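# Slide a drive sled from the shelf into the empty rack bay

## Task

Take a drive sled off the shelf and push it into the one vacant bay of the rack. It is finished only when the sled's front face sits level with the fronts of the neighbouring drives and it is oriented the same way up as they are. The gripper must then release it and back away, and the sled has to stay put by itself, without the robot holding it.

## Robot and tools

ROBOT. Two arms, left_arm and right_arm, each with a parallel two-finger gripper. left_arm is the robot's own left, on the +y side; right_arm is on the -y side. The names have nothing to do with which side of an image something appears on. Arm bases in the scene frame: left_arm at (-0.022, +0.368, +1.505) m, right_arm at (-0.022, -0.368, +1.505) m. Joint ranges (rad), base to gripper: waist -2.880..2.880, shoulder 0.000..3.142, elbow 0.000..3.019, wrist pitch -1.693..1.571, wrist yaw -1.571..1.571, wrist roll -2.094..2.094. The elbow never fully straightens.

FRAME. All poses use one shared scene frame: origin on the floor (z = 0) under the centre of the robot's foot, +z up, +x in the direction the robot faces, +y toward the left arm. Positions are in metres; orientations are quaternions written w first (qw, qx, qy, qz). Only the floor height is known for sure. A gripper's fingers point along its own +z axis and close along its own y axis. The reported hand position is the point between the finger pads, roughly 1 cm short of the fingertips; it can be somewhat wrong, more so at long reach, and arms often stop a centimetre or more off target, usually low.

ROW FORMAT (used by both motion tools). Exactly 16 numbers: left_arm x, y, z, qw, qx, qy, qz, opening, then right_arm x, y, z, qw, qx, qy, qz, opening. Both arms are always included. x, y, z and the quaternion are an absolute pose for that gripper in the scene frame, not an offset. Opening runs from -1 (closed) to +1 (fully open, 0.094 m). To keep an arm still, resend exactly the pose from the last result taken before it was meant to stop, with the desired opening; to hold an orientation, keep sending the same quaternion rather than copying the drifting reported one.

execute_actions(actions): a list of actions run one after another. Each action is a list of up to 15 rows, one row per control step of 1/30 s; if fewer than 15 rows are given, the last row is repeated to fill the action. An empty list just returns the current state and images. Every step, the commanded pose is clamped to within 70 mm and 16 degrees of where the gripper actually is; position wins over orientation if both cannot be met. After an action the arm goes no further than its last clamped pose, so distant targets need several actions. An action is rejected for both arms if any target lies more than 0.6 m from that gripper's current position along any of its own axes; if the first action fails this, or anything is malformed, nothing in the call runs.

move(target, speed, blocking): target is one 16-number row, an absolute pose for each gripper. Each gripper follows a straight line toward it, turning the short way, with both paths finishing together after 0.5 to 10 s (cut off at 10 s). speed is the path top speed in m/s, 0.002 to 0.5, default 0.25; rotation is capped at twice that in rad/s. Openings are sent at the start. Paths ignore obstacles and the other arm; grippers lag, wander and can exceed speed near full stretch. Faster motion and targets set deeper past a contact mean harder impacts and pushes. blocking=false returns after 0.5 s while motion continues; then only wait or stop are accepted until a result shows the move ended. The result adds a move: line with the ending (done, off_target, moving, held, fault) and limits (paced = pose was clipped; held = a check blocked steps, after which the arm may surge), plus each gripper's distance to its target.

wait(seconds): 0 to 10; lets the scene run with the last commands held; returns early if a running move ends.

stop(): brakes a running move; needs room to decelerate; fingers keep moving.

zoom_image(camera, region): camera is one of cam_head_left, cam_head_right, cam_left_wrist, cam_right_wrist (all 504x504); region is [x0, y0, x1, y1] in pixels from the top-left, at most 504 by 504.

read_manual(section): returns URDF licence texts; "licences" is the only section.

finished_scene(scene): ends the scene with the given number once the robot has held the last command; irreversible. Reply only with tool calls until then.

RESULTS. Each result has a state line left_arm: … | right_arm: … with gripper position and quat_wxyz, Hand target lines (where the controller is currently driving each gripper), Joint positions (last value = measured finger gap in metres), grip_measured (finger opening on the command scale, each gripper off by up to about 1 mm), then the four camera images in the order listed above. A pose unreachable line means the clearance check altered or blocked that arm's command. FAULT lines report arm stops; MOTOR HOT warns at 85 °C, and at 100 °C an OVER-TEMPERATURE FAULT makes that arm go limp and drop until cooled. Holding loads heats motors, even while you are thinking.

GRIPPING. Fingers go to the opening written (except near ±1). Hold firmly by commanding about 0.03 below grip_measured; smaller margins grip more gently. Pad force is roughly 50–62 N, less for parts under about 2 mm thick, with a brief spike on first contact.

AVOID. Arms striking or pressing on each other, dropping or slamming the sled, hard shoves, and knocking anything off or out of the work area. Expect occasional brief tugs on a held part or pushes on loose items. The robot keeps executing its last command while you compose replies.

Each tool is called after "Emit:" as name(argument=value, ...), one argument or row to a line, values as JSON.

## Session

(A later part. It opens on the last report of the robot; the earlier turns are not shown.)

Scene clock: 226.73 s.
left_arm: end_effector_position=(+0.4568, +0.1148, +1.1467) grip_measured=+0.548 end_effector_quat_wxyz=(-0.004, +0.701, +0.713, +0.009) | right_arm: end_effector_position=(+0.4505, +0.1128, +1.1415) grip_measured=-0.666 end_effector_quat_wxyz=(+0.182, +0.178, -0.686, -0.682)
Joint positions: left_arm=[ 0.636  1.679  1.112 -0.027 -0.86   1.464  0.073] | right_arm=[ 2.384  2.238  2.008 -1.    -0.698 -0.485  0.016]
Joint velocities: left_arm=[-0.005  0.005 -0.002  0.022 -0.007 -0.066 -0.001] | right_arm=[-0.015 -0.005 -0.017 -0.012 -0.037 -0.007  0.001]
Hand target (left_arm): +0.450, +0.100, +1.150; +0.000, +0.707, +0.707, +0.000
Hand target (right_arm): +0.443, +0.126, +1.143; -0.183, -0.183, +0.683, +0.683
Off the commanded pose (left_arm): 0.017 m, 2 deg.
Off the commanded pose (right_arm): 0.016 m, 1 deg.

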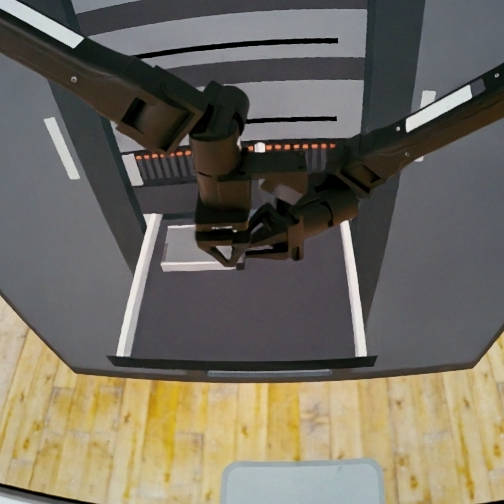

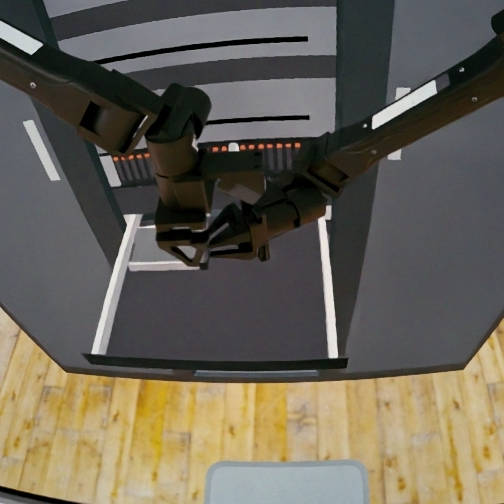

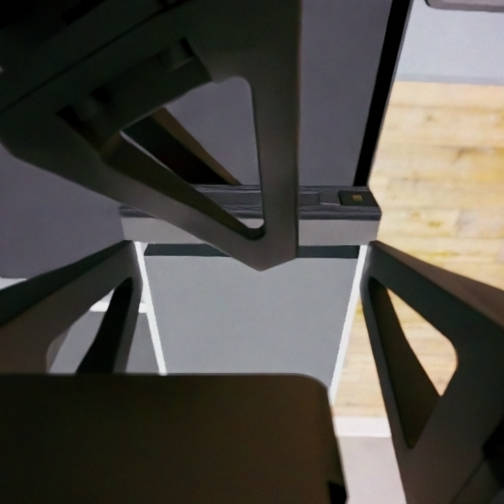

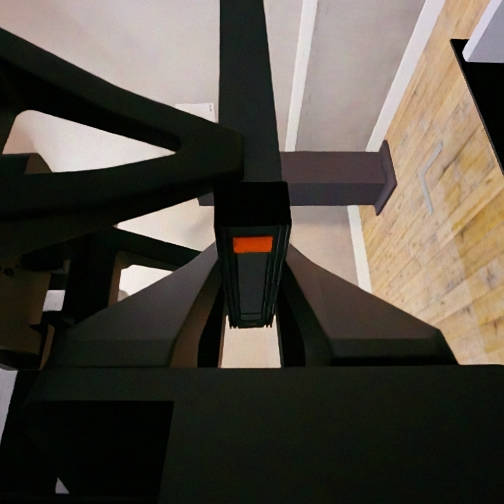

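Emit:
execute_actions(
  actions=[
    [[0.4568,0.1148,1.1467,0,0.707,0.707,0,1, 0.443,0.127,1.143,0.183,0.183,-0.683,-0.683,-0.71]],
  ],
)

Emit:
move(
  target=[0.45,0.16,1.26,0,0.707,0.707,0,1, 0.443,0.127,1.143,0.183,0.183,-0.683,-0.683,-0.71],
  speed=0.15,
)

Emit:
move(
  target=[0.45,0.30,1.26,0,0.707,0.707,0,1, 0.47,0.0,1.12,0.183,0.183,-0.683,-0.683,-0.71],
  speed=0.2,
)

Emit:
move(
  target=[0.45,0.30,1.26,0,0.707,0.707,0,1, 0.56,0.07,1.08,0.5,0,0.866,0,-0.71],
  speed=0.2,
)

Scene clock: 238.30 s.
left_arm: end_effector_position=(+0.4559, +0.1116, +1.1466) grip_measured=+1.000 end_effector_quat_wxyz=(+0.002, +0.704, +0.710, +0.001) | right_arm: end_effector_position=(+0.4489, +0.1131, +1.1394) grip_measured=-0.666 end_effector_quat_wxyz=(+0.183, +0.180, -0.688, -0.679)
Joint positions: left_arm=[ 0.636  1.679  1.112 -0.03  -0.841  1.47   0.094] | right_arm=[ 2.384  2.24   2.009 -0.999 -0.689 -0.485  0.016]
Joint velocities: left_arm=[ 0.005 -0.015 -0.017 -0.007 -0.022 -0.007  0.   ] | right_arm=[ 0.015 -0.024  0.007 -0.002 -0.095 -0.066 -0.002]
Hand target (left_arm): +0.457, +0.115, +1.147; +0.000, +0.707, +0.707, +0.000
Hand target (right_arm): +0.443, +0.127, +1.143; -0.183, -0.183, +0.683, +0.683
Off the commanded pose (left_arm): 0.003 m, 1 deg.
Off the commanded pose (right_arm): 0.015 m, 1 deg.

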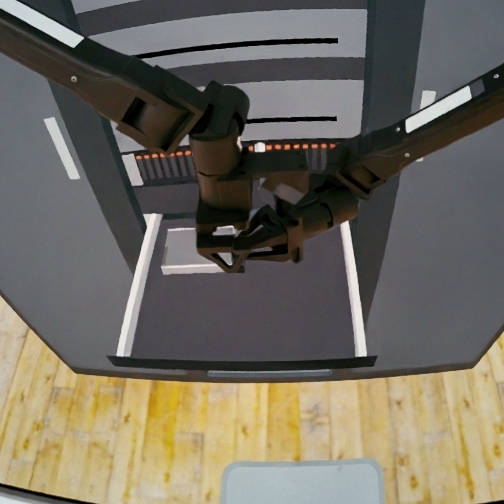

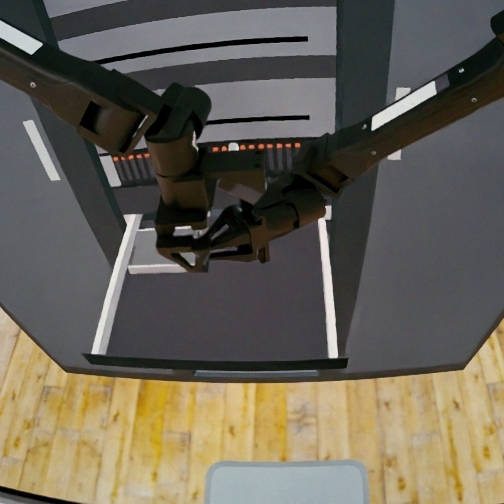

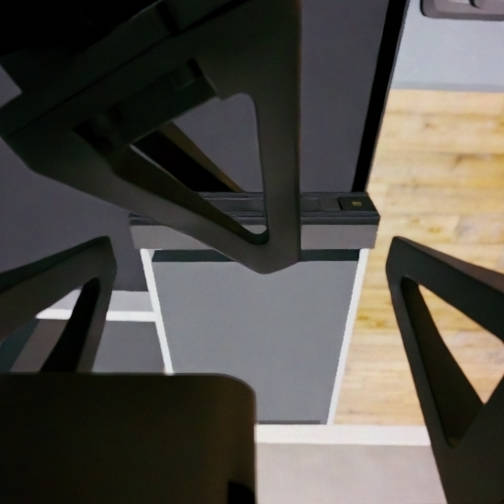

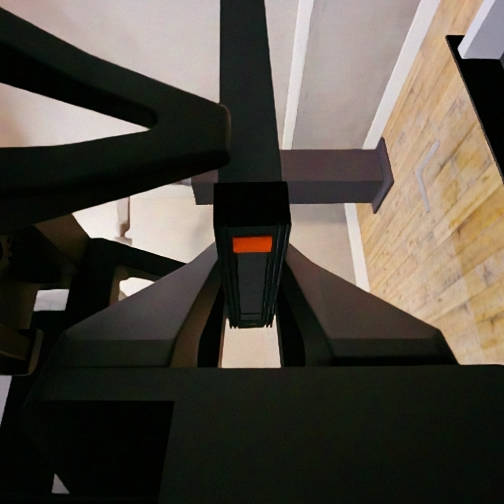

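Scene clock: 239.53 s.
left_arm: end_effector_position=(+0.4527, +0.1624, +1.2548) grip_measured=+1.000 end_effector_quat_wxyz=(-0.002, +0.707, +0.707, +0.003) | right_arm: end_effector_position=(+0.4488, +0.1131, +1.1392) grip_measured=-0.666 end_effector_quat_wxyz=(+0.183, +0.180, -0.689, -0.678)
Joint positions: left_arm=[ 0.522  1.385  0.953 -0.256 -0.938  1.365  0.094] | right_arm=[ 2.384  2.24   2.009 -0.999 -0.687 -0.485  0.016]
Joint velocities: left_arm=[-0.005  0.015 -0.027 -0.022 -0.022 -0.037  0.   ] | right_arm=[ 0.005 -0.015  0.002 -0.007  0.037  0.066  0.   ]
Hand target (left_arm): +0.451, +0.160, +1.260; -0.000, +0.707, +0.707, +0.000
Hand target (right_arm): +0.443, +0.127, +1.143; -0.183, -0.183, +0.683, +0.683
Off the commanded pose (left_arm): 0.006 m, 0 deg.
Off the commanded pose (right_arm): 0.016 m, 1 deg.
move: off_target (right_arm)

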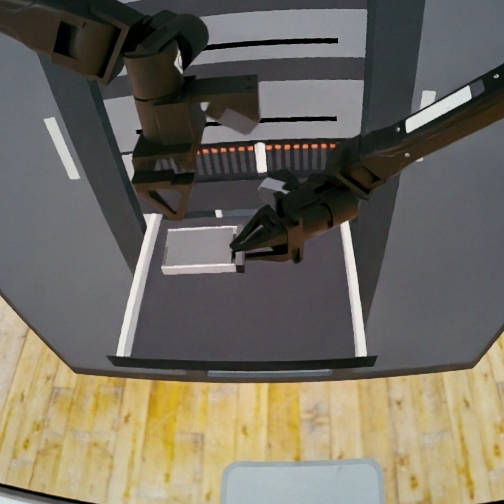

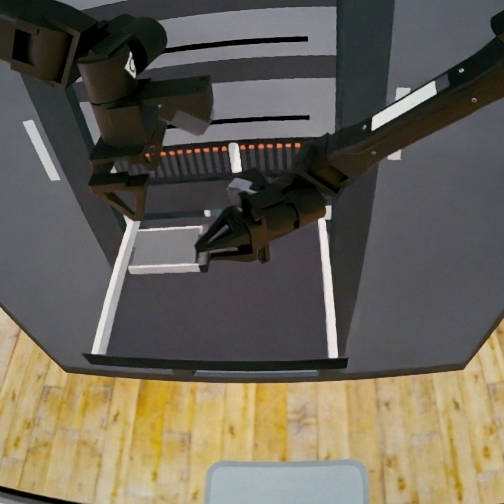

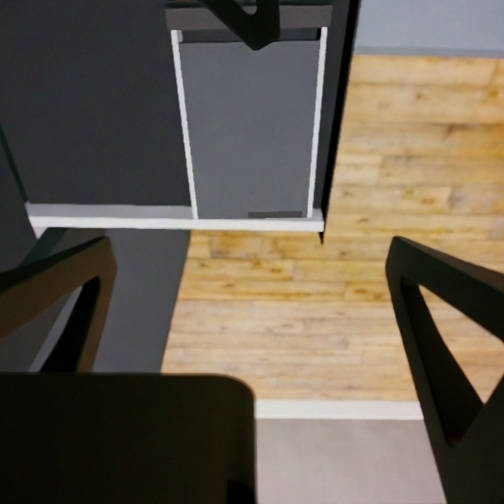

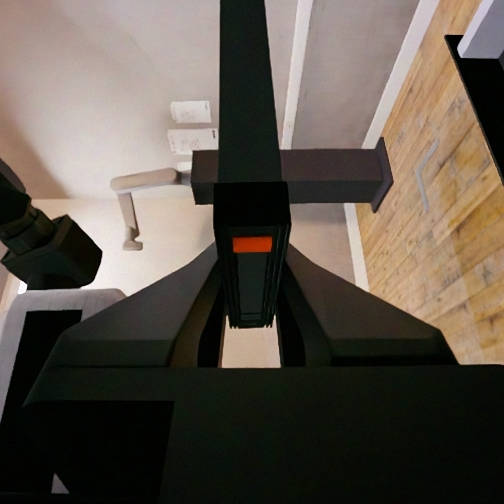

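Scene clock: 240.73 s.
left_arm: end_effector_position=(+0.4545, +0.2954, +1.2620) grip_measured=+1.000 end_effector_quat_wxyz=(+0.006, +0.702, +0.712, +0.001) | right_arm: end_effector_position=(+0.4691, +0.0043, +1.1164) grip_measured=-0.666 end_effector_quat_wxyz=(+0.184, +0.180, -0.686, -0.681)
Joint positions: left_arm=[ 0.748  1.058  0.795 -0.265 -0.739  1.556  0.094] | right_arm=[ 2.241  2.144  1.97  -1.182 -0.732 -0.672  0.016]
Joint velocities: left_arm=[-0.005 -0.005 -0.002  0.007  0.007 -0.022  0.   ] | right_arm=[-0.015 -0.024  0.002  0.007  0.022 -0.007  0.001]
Hand target (left_arm): +0.450, +0.299, +1.260; +0.000, +0.707, +0.708, -0.001
Hand target (right_arm): +0.471, +0.000, +1.120; -0.183, -0.182, +0.682, +0.684
Off the commanded pose (left_arm): 0.007 m, 1 deg.
Off the commanded pose (right_arm): 0.006 m, 1 deg.
move: done

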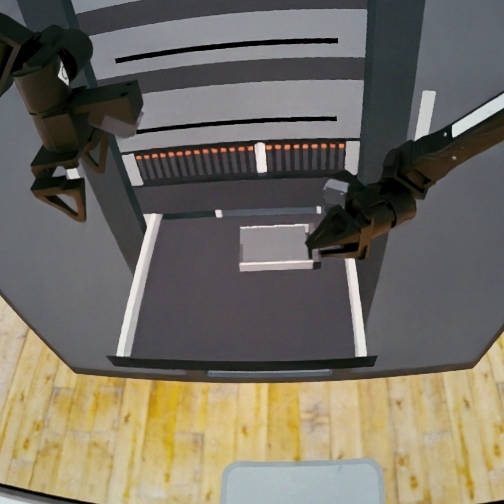

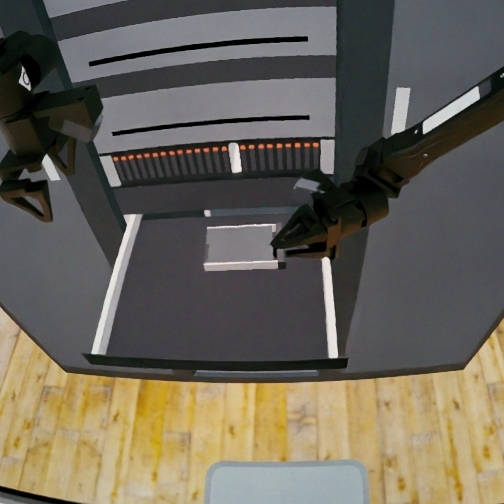

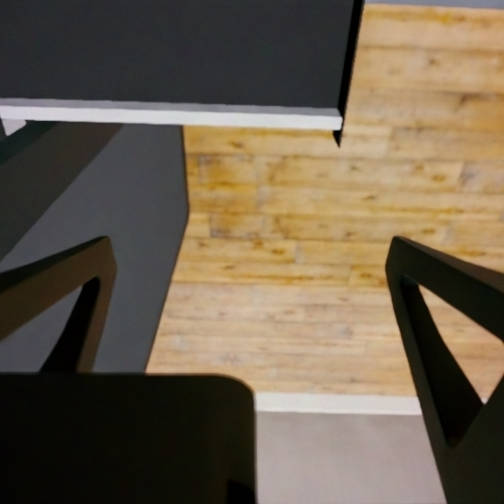

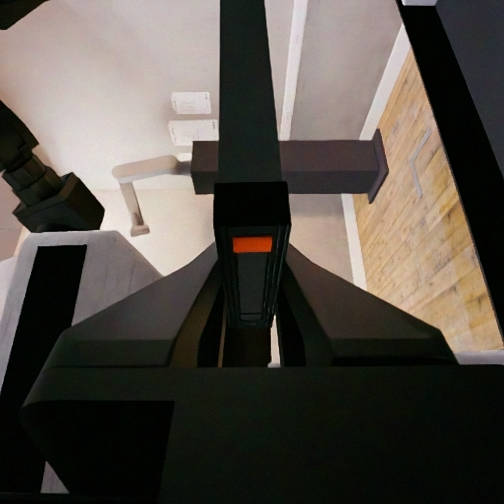

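Scene clock: 246.43 s.
left_arm: end_effector_position=(+0.4545, +0.2954, +1.2620) grip_measured=+1.000 end_effector_quat_wxyz=(+0.006, +0.704, +0.710, +0.001) | right_arm: end_effector_position=(+0.5603, +0.0553, +1.0566) grip_measured=-0.664 end_effector_quat_wxyz=(+0.487, +0.005, +0.874, -0.008)
Joint positions: left_arm=[ 0.748  1.058  0.795 -0.265 -0.739  1.561  0.094] | right_arm=[ 2.49   2.477  1.727  1.397  0.465 -0.73   0.016]
Joint velocities: left_arm=[ 0.005  0.005 -0.007  0.012  0.022  0.007  0.   ] | right_arm=[-0.005 -0.015  0.017 -0.002 -0.022 -0.066  0.001]
Hand target (left_arm): +0.450, +0.300, +1.260; -0.000, +0.707, +0.707, -0.000
Hand target (right_arm): +0.561, +0.073, +1.076; +0.498, +0.008, +0.867, +0.000
Off the commanded pose (left_arm): 0.007 m, 1 deg.
Off the commanded pose (right_arm): 0.028 m, 2 deg.
move: off_target (right_arm)

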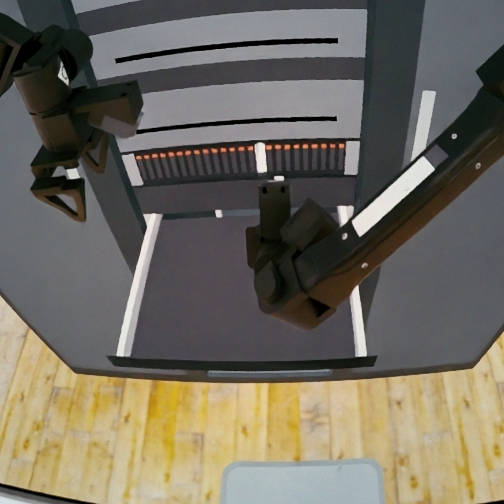

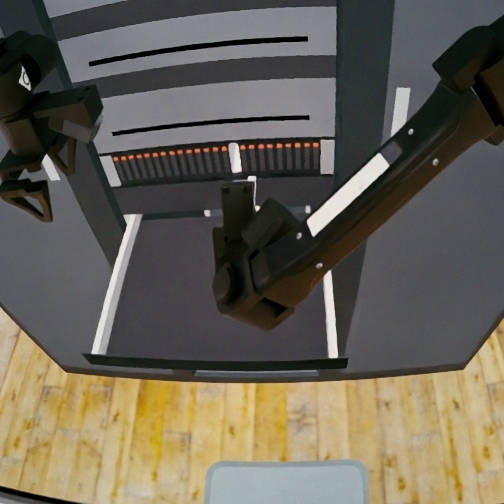

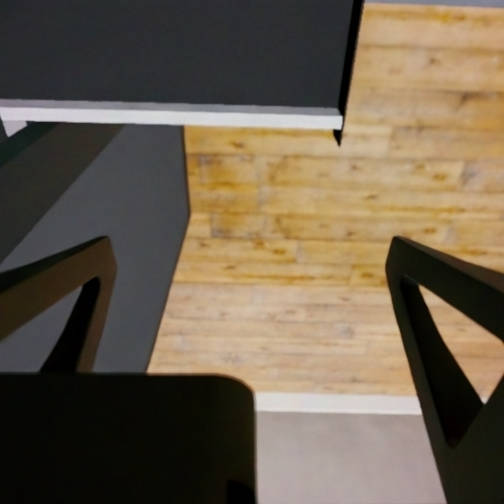

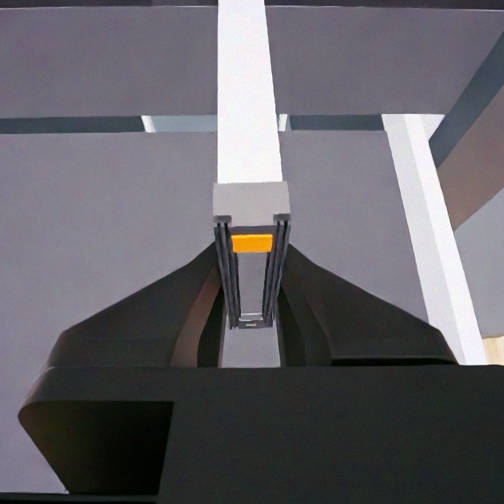

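Emit:
move(
  target=[0.60,0.17,1.13,0.354,-0.612,0.612,-0.354,1, 0.58,0.08,1.09,0.5,0,0.866,0,-0.71],
  speed=0.25,
)

Scene clock: 269.87 s.
left_arm: end_effector_position=(+0.6050, +0.1819, +1.1294) grip_measured=+1.000 end_effector_quat_wxyz=(+0.363, -0.606, +0.618, -0.345) | right_arm: end_effector_position=(+0.5654, +0.0643, +1.0656) grip_measured=-0.664 end_effector_quat_wxyz=(+0.489, -0.004, +0.872, -0.010)
Joint positions: left_arm=[ 0.864  1.905  1.116  1.412 -0.269 -0.939  0.094] | right_arm=[ 2.506  2.477  1.74   1.39   0.468 -0.759  0.016]
Joint velocities: left_arm=[-0.015 -0.005 -0.017 -0.012 -0.007  0.007  0.   ] | right_arm=[-0.015 -0.015  0.007 -0.012  0.051 -0.007  0.001]
Hand target (left_arm): +0.600, +0.170, +1.129; -0.358, +0.610, -0.613, +0.351
Hand target (right_arm): +0.580, +0.079, +1.090; +0.500, -0.000, +0.866, +0.000
Off the commanded pose (left_arm): 0.013 m, 2 deg.
Off the commanded pose (right_arm): 0.032 m, 2 deg.
move: off_target (left_arm, right_arm)

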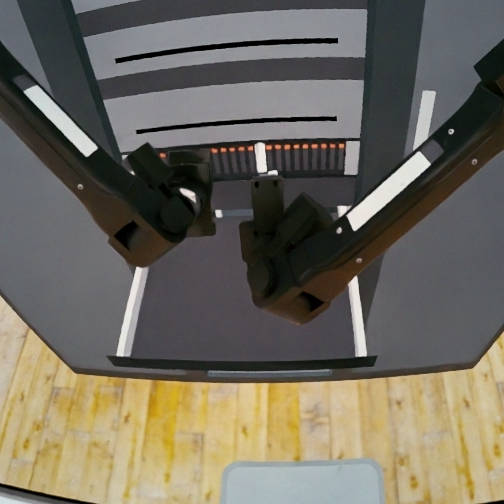

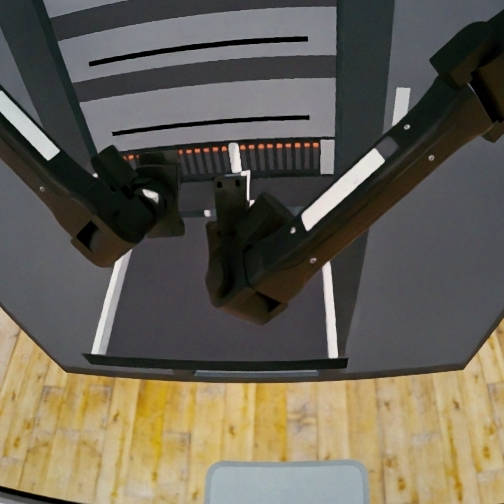

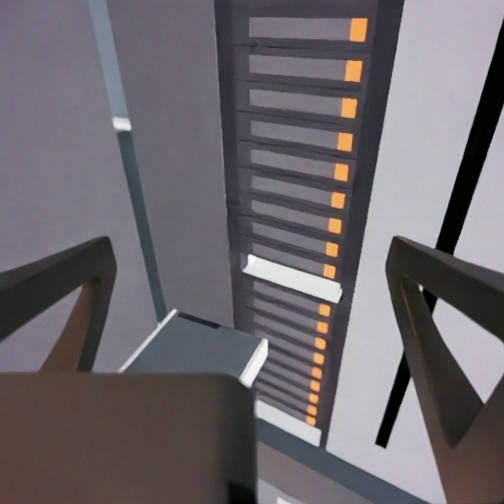

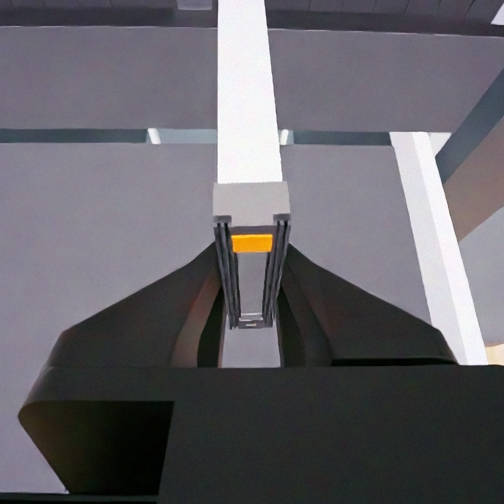

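Emit:
move(
  target=[0.60,0.17,1.13,0.354,-0.612,0.612,-0.354,1, 0.60,0.108,1.12,0.5,0,0.866,0,-0.71],
  speed=0.05,
)

Scene clock: 284.37 s.
left_arm: end_effector_position=(+0.6050, +0.1819, +1.1294) grip_measured=+1.000 end_effector_quat_wxyz=(+0.361, -0.610, +0.614, -0.347) | right_arm: end_effector_position=(+0.5873, +0.0939, +1.0961) grip_measured=-0.664 end_effector_quat_wxyz=(+0.491, -0.004, +0.871, -0.009)
Joint positions: left_arm=[ 0.864  1.905  1.116  1.412 -0.269 -0.953  0.094] | right_arm=[ 2.562  2.477  1.805  1.346  0.51  -0.797  0.016]
Joint velocities: left_arm=[-0.005 -0.015  0.007 -0.007 -0.022 -0.051  0.   ] | right_arm=[-0.015 -0.024 -0.002 -0.017  0.037  0.066  0.001]
Hand target (left_arm): +0.600, +0.170, +1.130; -0.354, +0.612, -0.612, +0.354
Hand target (right_arm): +0.599, +0.108, +1.120; +0.500, -0.001, +0.866, +0.000
Off the commanded pose (left_arm): 0.013 m, 1 deg.
Off the commanded pose (right_arm): 0.031 m, 2 deg.
move: off_target (left_arm, right_arm)

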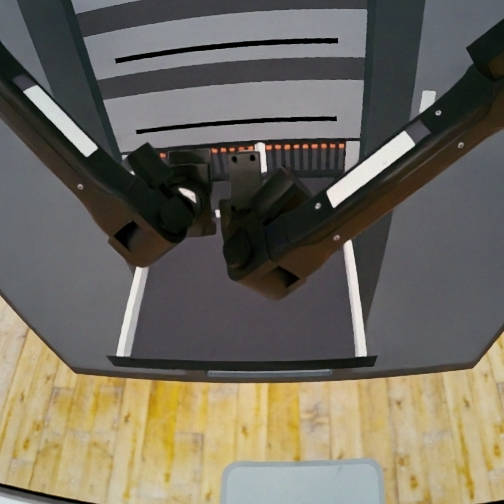

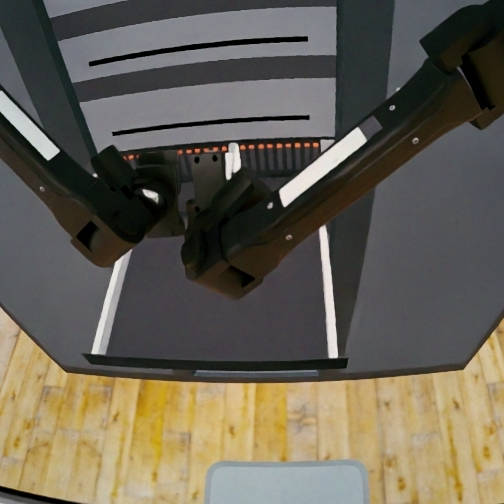

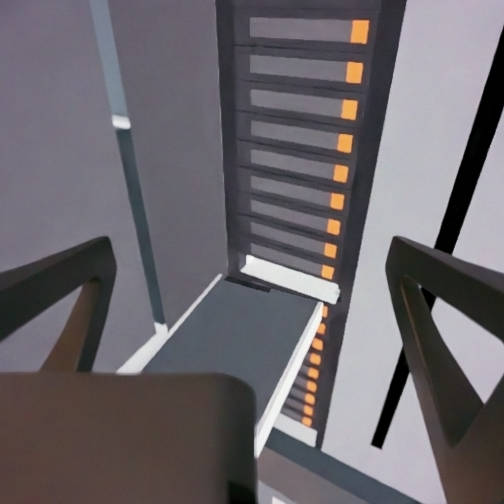

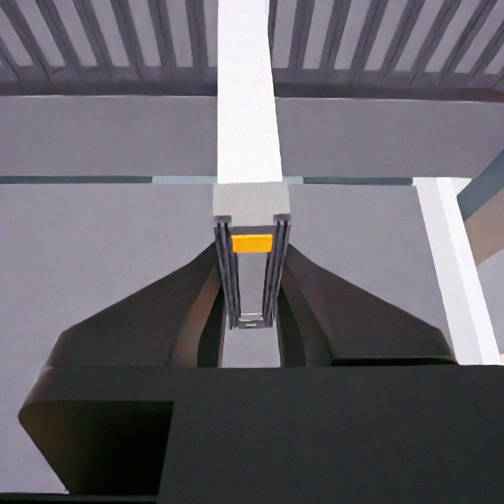

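Emit:
zoom_image(
  camera="cam_left_wrist",
  region=[180, 200, 380, 400],
)

Emit:
zoom_image(
  camera="cam_right_wrist",
  region=[120, 0, 380, 120],
)

Region (180, 200, 380, 400) of cam_left_wrist's 504x504 image, scaled by 2.520, with more detail than that image has.

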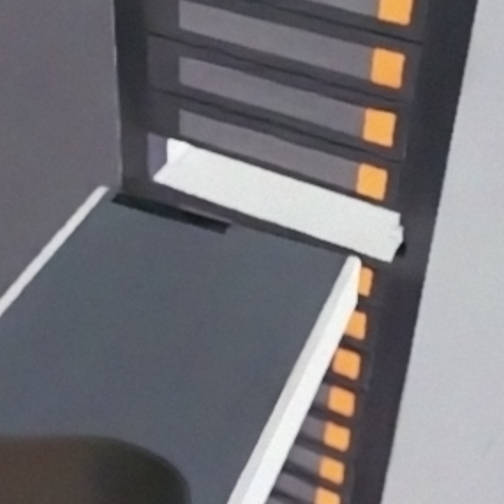

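Region (120, 0, 380, 120) of cam_right_wrist's 504x504 image, scaled by 1.938, with more detail than that image has; it fills the top 233 rows of this view, and the rest is white.

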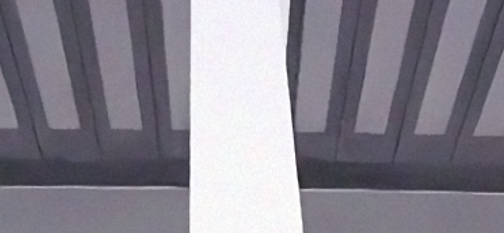

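Emit:
move(
  target=[0.60,0.17,1.13,0.354,-0.612,0.612,-0.354,1, 0.618,0.108,1.122,0.512,0.008,0.859,0.008,-0.71],
  speed=0.03,
)

Emit:
zoom_image(
  camera="cam_left_wrist",
  region=[180, 200, 380, 400],
)

Emit:
zoom_image(
  camera="cam_right_wrist",
  region=[120, 0, 380, 200],
)

Scene clock: 317.13 s.
left_arm: end_effector_position=(+0.6050, +0.1819, +1.1294) grip_measured=+1.000 end_effector_quat_wxyz=(+0.361, -0.610, +0.614, -0.347) | right_arm: end_effector_position=(+0.6046, +0.0966, +1.1002) grip_measured=-0.664 end_effector_quat_wxyz=(+0.501, -0.003, +0.865, -0.005)
Joint positions: left_arm=[ 0.864  1.905  1.116  1.412 -0.269 -0.953  0.094] | right_arm=[ 2.562  2.477  1.844  1.32   0.488 -0.798  0.016]
Joint velocities: left_arm=[ 0.005 -0.024 -0.012 -0.002 -0.051 -0.007  0.   ] | right_arm=[ 0.005 -0.005 -0.007 -0.012 -0.037  0.051 -0.   ]
Hand target (left_arm): +0.600, +0.170, +1.130; -0.354, +0.612, -0.612, +0.354
Hand target (right_arm): +0.618, +0.108, +1.122; +0.512, +0.008, +0.859, +0.008
Off the commanded pose (left_arm): 0.013 m, 1 deg.
Off the commanded pose (right_arm): 0.028 m, 2 deg.
move: off_target (left_arm, right_arm)

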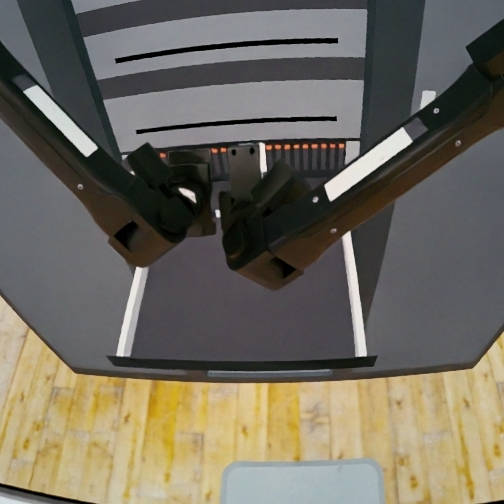

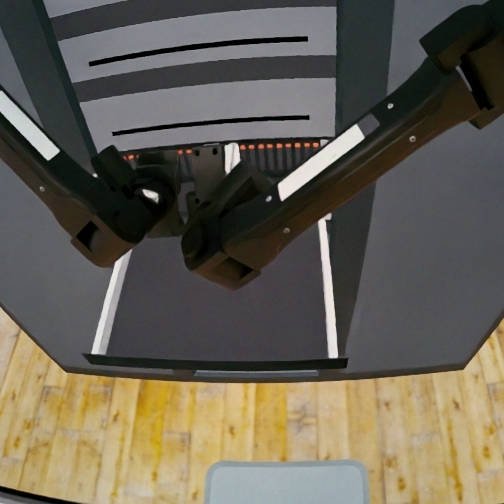

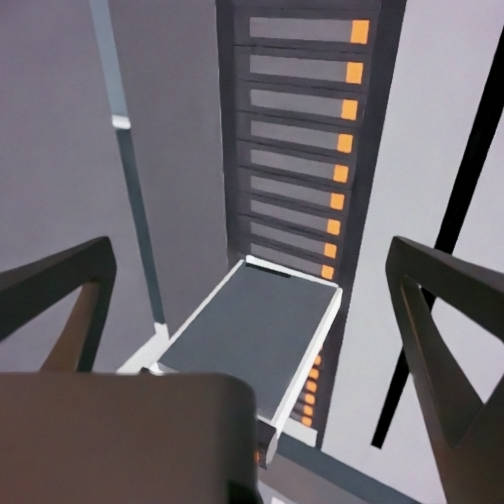

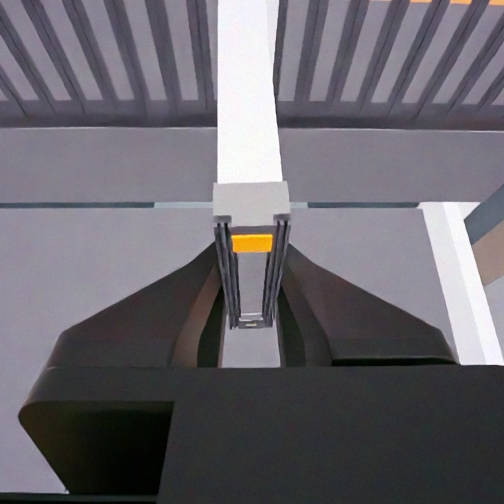

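Region (180, 200, 380, 400) of cam_left_wrist's 504x504 image, scaled by 2.520, with more detail than that image has.

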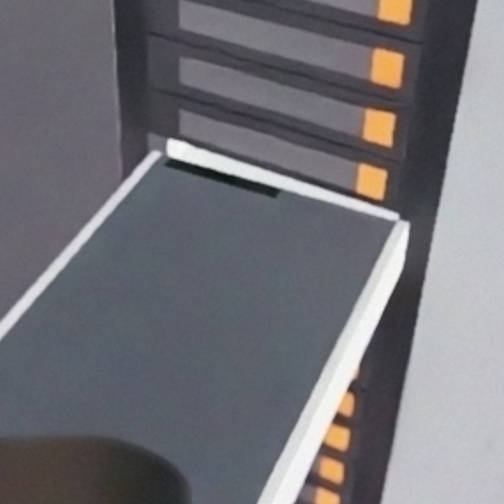

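Region (120, 0, 380, 200) of cam_right_wrist's 504x504 image, scaled by 1.938, with more detail than that image has; it fills the top 388 rows of this view, and the rest is white.

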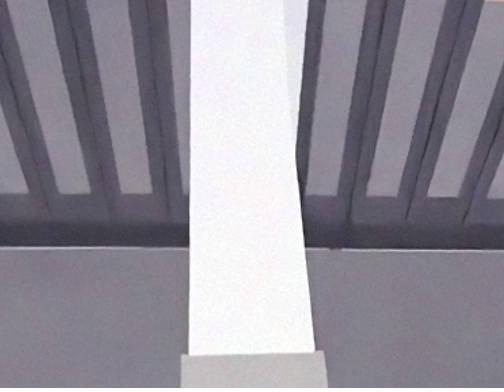

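Emit:
move(
  target=[0.60,0.17,1.13,0.354,-0.612,0.612,-0.354,1, 0.616,0.106,1.117,0.512,0.023,0.859,-0.001,-0.71],
  speed=0.01,
)

Emit:
zoom_image(
  camera="cam_left_wrist",
  region=[180, 200, 380, 400],
)

Emit:
zoom_image(
  camera="cam_right_wrist",
  region=[120, 0, 380, 200],
)

Scene clock: 353.33 s.
left_arm: end_effector_position=(+0.6050, +0.1819, +1.1294) grip_measured=+1.000 end_effector_quat_wxyz=(+0.361, -0.610, +0.614, -0.347) | right_arm: end_effector_position=(+0.6145, +0.0923, +1.1021) grip_measured=-0.664 end_effector_quat_wxyz=(+0.503, +0.010, +0.864, -0.012)
Joint positions: left_arm=[ 0.864  1.905  1.116  1.412 -0.269 -0.953  0.094] | right_arm=[ 2.562  2.477  1.867  1.32   0.502 -0.794  0.016]
Joint velocities: left_arm=[-0.005 -0.005 -0.027  0.012  0.051 -0.007  0.   ] | right_arm=[-0.005 -0.015  0.017 -0.002  0.007 -0.022 -0.001]
Hand target (left_arm): +0.600, +0.170, +1.130; -0.354, +0.612, -0.612, +0.354
Hand target (right_arm): +0.616, +0.106, +1.117; +0.512, +0.023, +0.859, -0.001
Off the commanded pose (left_arm): 0.013 m, 1 deg.
Off the commanded pose (right_arm): 0.020 m, 2 deg.
move: off_target (left_arm, right_arm)

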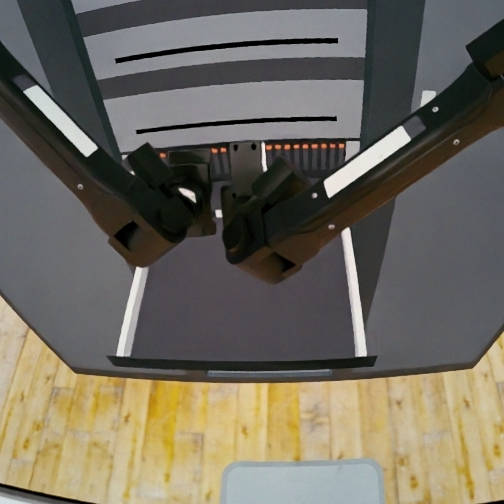

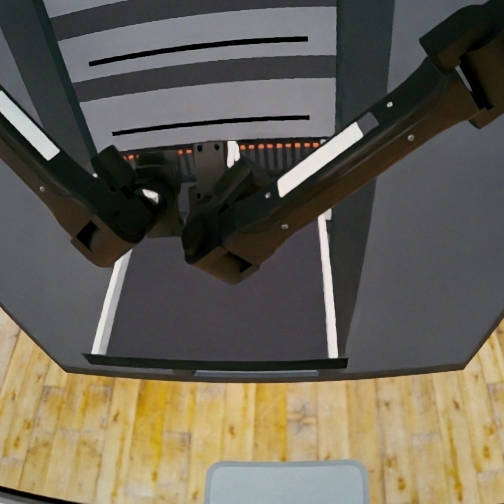

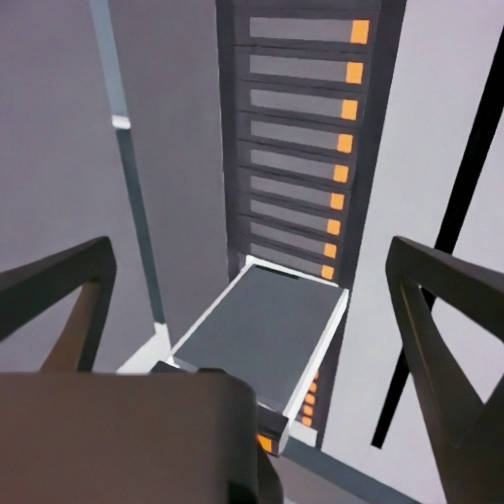

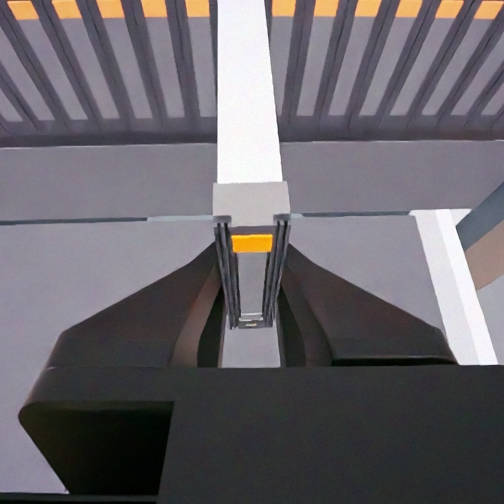

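Region (180, 200, 380, 400) of cam_left_wrist's 504x504 image, scaled by 2.520, with more detail than that image has.

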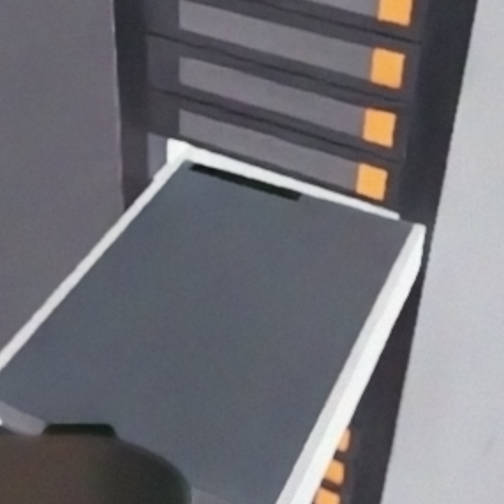

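Region (120, 0, 380, 200) of cam_right_wrist's 504x504 image, scaled by 1.938, with more detail than that image has; it fills the top 388 rows of this view, and the rest is white.

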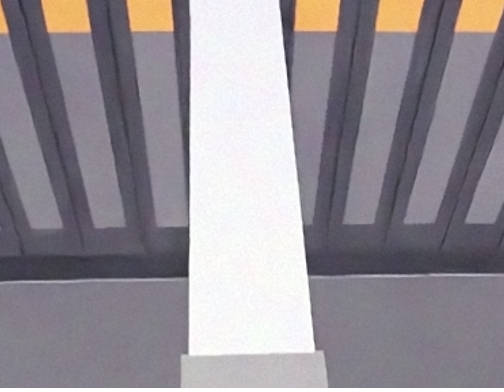

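Emit:
move(
  target=[0.60,0.17,1.13,0.354,-0.612,0.612,-0.354,1, 0.608,0.10,1.098,0.512,0.023,0.859,-0.001,-0.71],
  speed=0.01,
)

Emit:
zoom_image(
  camera="cam_left_wrist",
  region=[180, 200, 380, 400],
)

Scene clock: 362.27 s.
left_arm: end_effector_position=(+0.6050, +0.1819, +1.1294) grip_measured=+1.000 end_effector_quat_wxyz=(+0.361, -0.610, +0.614, -0.347) | right_arm: end_effector_position=(+0.6101, +0.0981, +1.0992) grip_measured=-0.664 end_effector_quat_wxyz=(+0.506, +0.014, +0.862, -0.003)
Joint positions: left_arm=[ 0.864  1.905  1.116  1.412 -0.269 -0.953  0.094] | right_arm=[ 2.562  2.493  1.88   1.32   0.491 -0.776  0.016]
Joint velocities: left_arm=[-0.005 -0.015 -0.012 -0.012  0.066  0.022  0.   ] | right_arm=[-0.015  0.005 -0.002  0.007 -0.066  0.037  0.   ]
Hand target (left_arm): +0.600, +0.170, +1.130; -0.354, +0.612, -0.612, +0.354
Hand target (right_arm): +0.608, +0.100, +1.098; +0.512, +0.023, +0.859, -0.001
Off the commanded pose (left_arm): 0.013 m, 1 deg.
Off the commanded pose (right_arm): 0.003 m, 1 deg.
move: off_target (left_arm)

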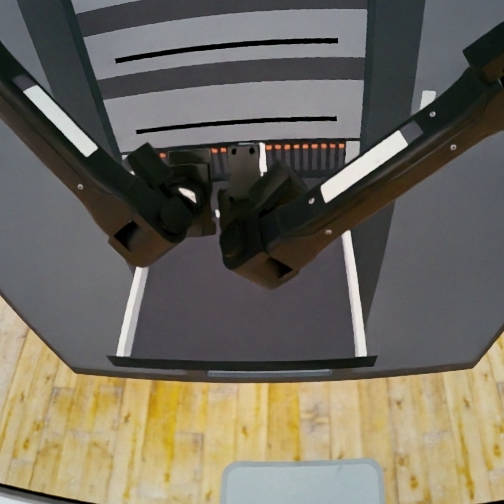

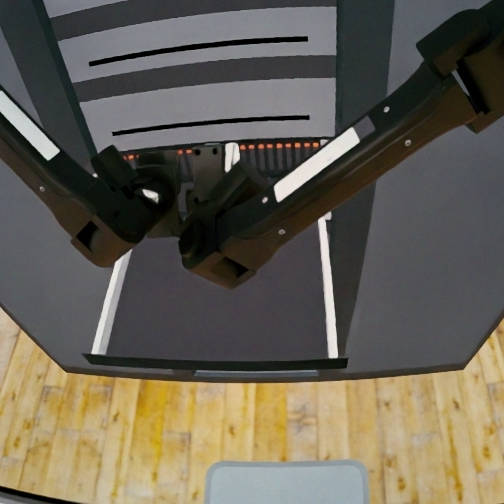

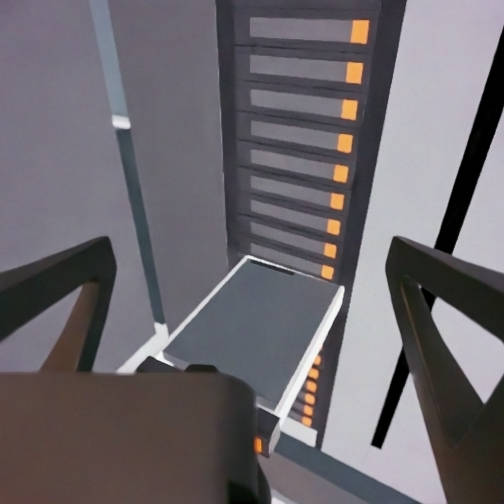

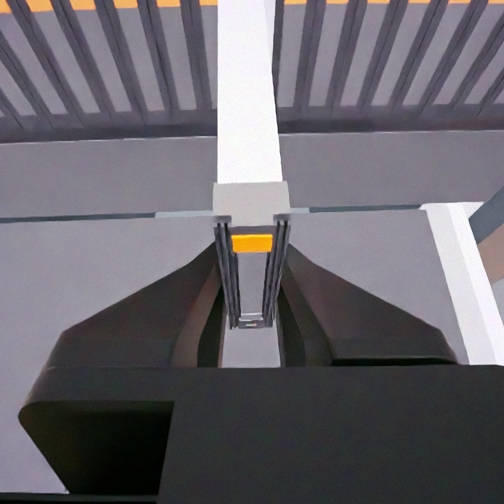

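Region (180, 200, 380, 400) of cam_left_wrist's 504x504 image, scaled by 2.520, with more detail than that image has.

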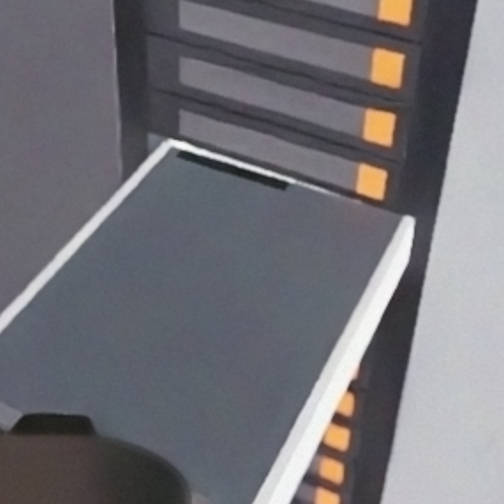

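Emit:
move(
  target=[0.60,0.17,1.13,0.354,-0.612,0.612,-0.354,1, 0.606,0.093,1.094,0.505,0.018,0.863,-0.004,-0.71],
  speed=0.01,
)

Emit:
zoom_image(
  camera="cam_left_wrist",
  region=[180, 200, 380, 400],
)

Emit:
zoom_image(
  camera="cam_right_wrist",
  region=[120, 0, 380, 200],
)

Scene clock: 369.73 s.
left_arm: end_effector_position=(+0.6050, +0.1819, +1.1294) grip_measured=+1.000 end_effector_quat_wxyz=(+0.361, -0.610, +0.614, -0.347) | right_arm: end_effector_position=(+0.6071, +0.0989, +1.0982) grip_measured=-0.664 end_effector_quat_wxyz=(+0.504, +0.012, +0.864, -0.002)
Joint positions: left_arm=[ 0.864  1.905  1.116  1.412 -0.269 -0.953  0.094] | right_arm=[ 2.562  2.494  1.874  1.32   0.491 -0.776  0.016]
Joint velocities: left_arm=[-0.005 -0.005  0.002 -0.022 -0.037 -0.037  0.   ] | right_arm=[-0.015 -0.015 -0.017 -0.002 -0.022 -0.007  0.   ]
Hand target (left_arm): +0.600, +0.170, +1.130; -0.354, +0.612, -0.612, +0.354
Hand target (right_arm): +0.606, +0.093, +1.094; +0.505, +0.018, +0.863, -0.004
Off the commanded pose (left_arm): 0.013 m, 1 deg.
Off the commanded pose (right_arm): 0.007 m, 1 deg.
move: off_target (left_arm)

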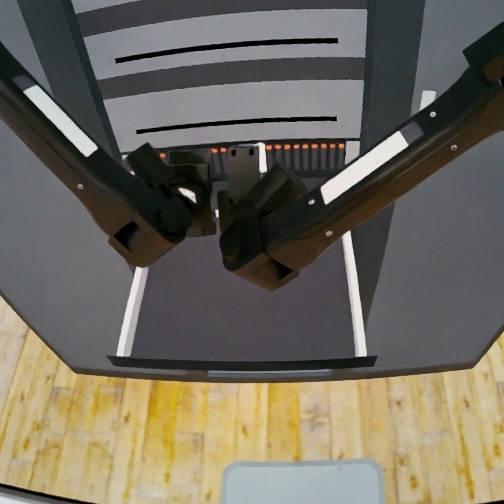

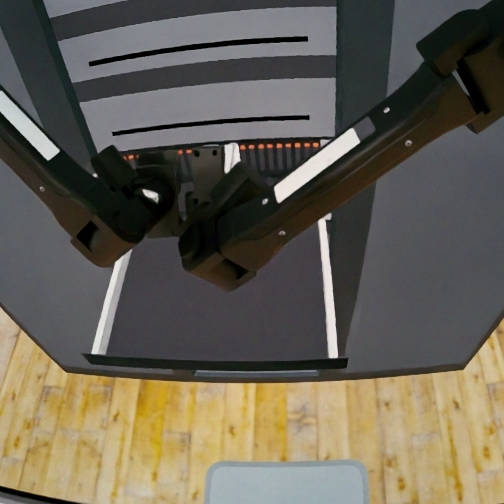

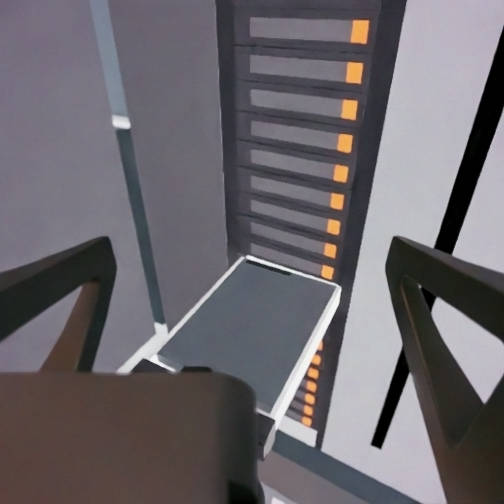

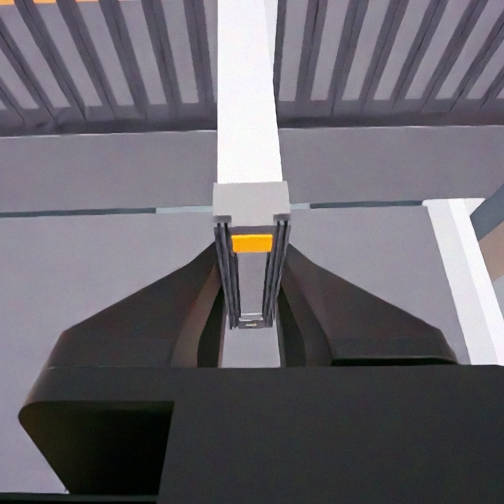

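Region (180, 200, 380, 400) of cam_left_wrist's 504x504 image, scaled by 2.520, with more detail than that image has.

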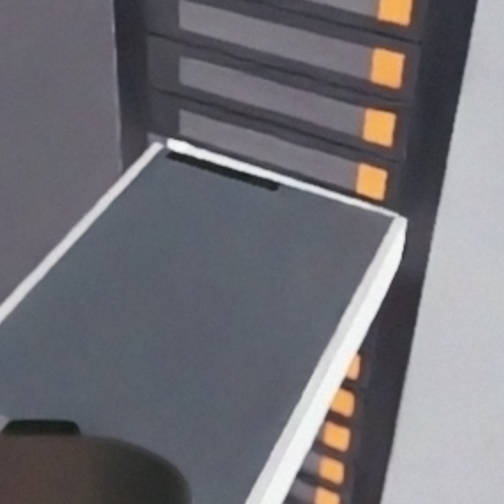

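Region (120, 0, 380, 200) of cam_right_wrist's 504x504 image, scaled by 1.938, with more detail than that image has; it fills the top 388 rows of this view, and the rest is white.

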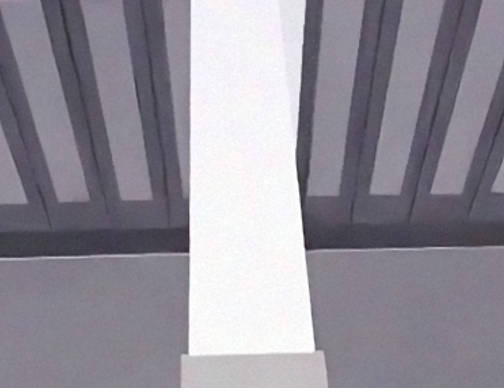

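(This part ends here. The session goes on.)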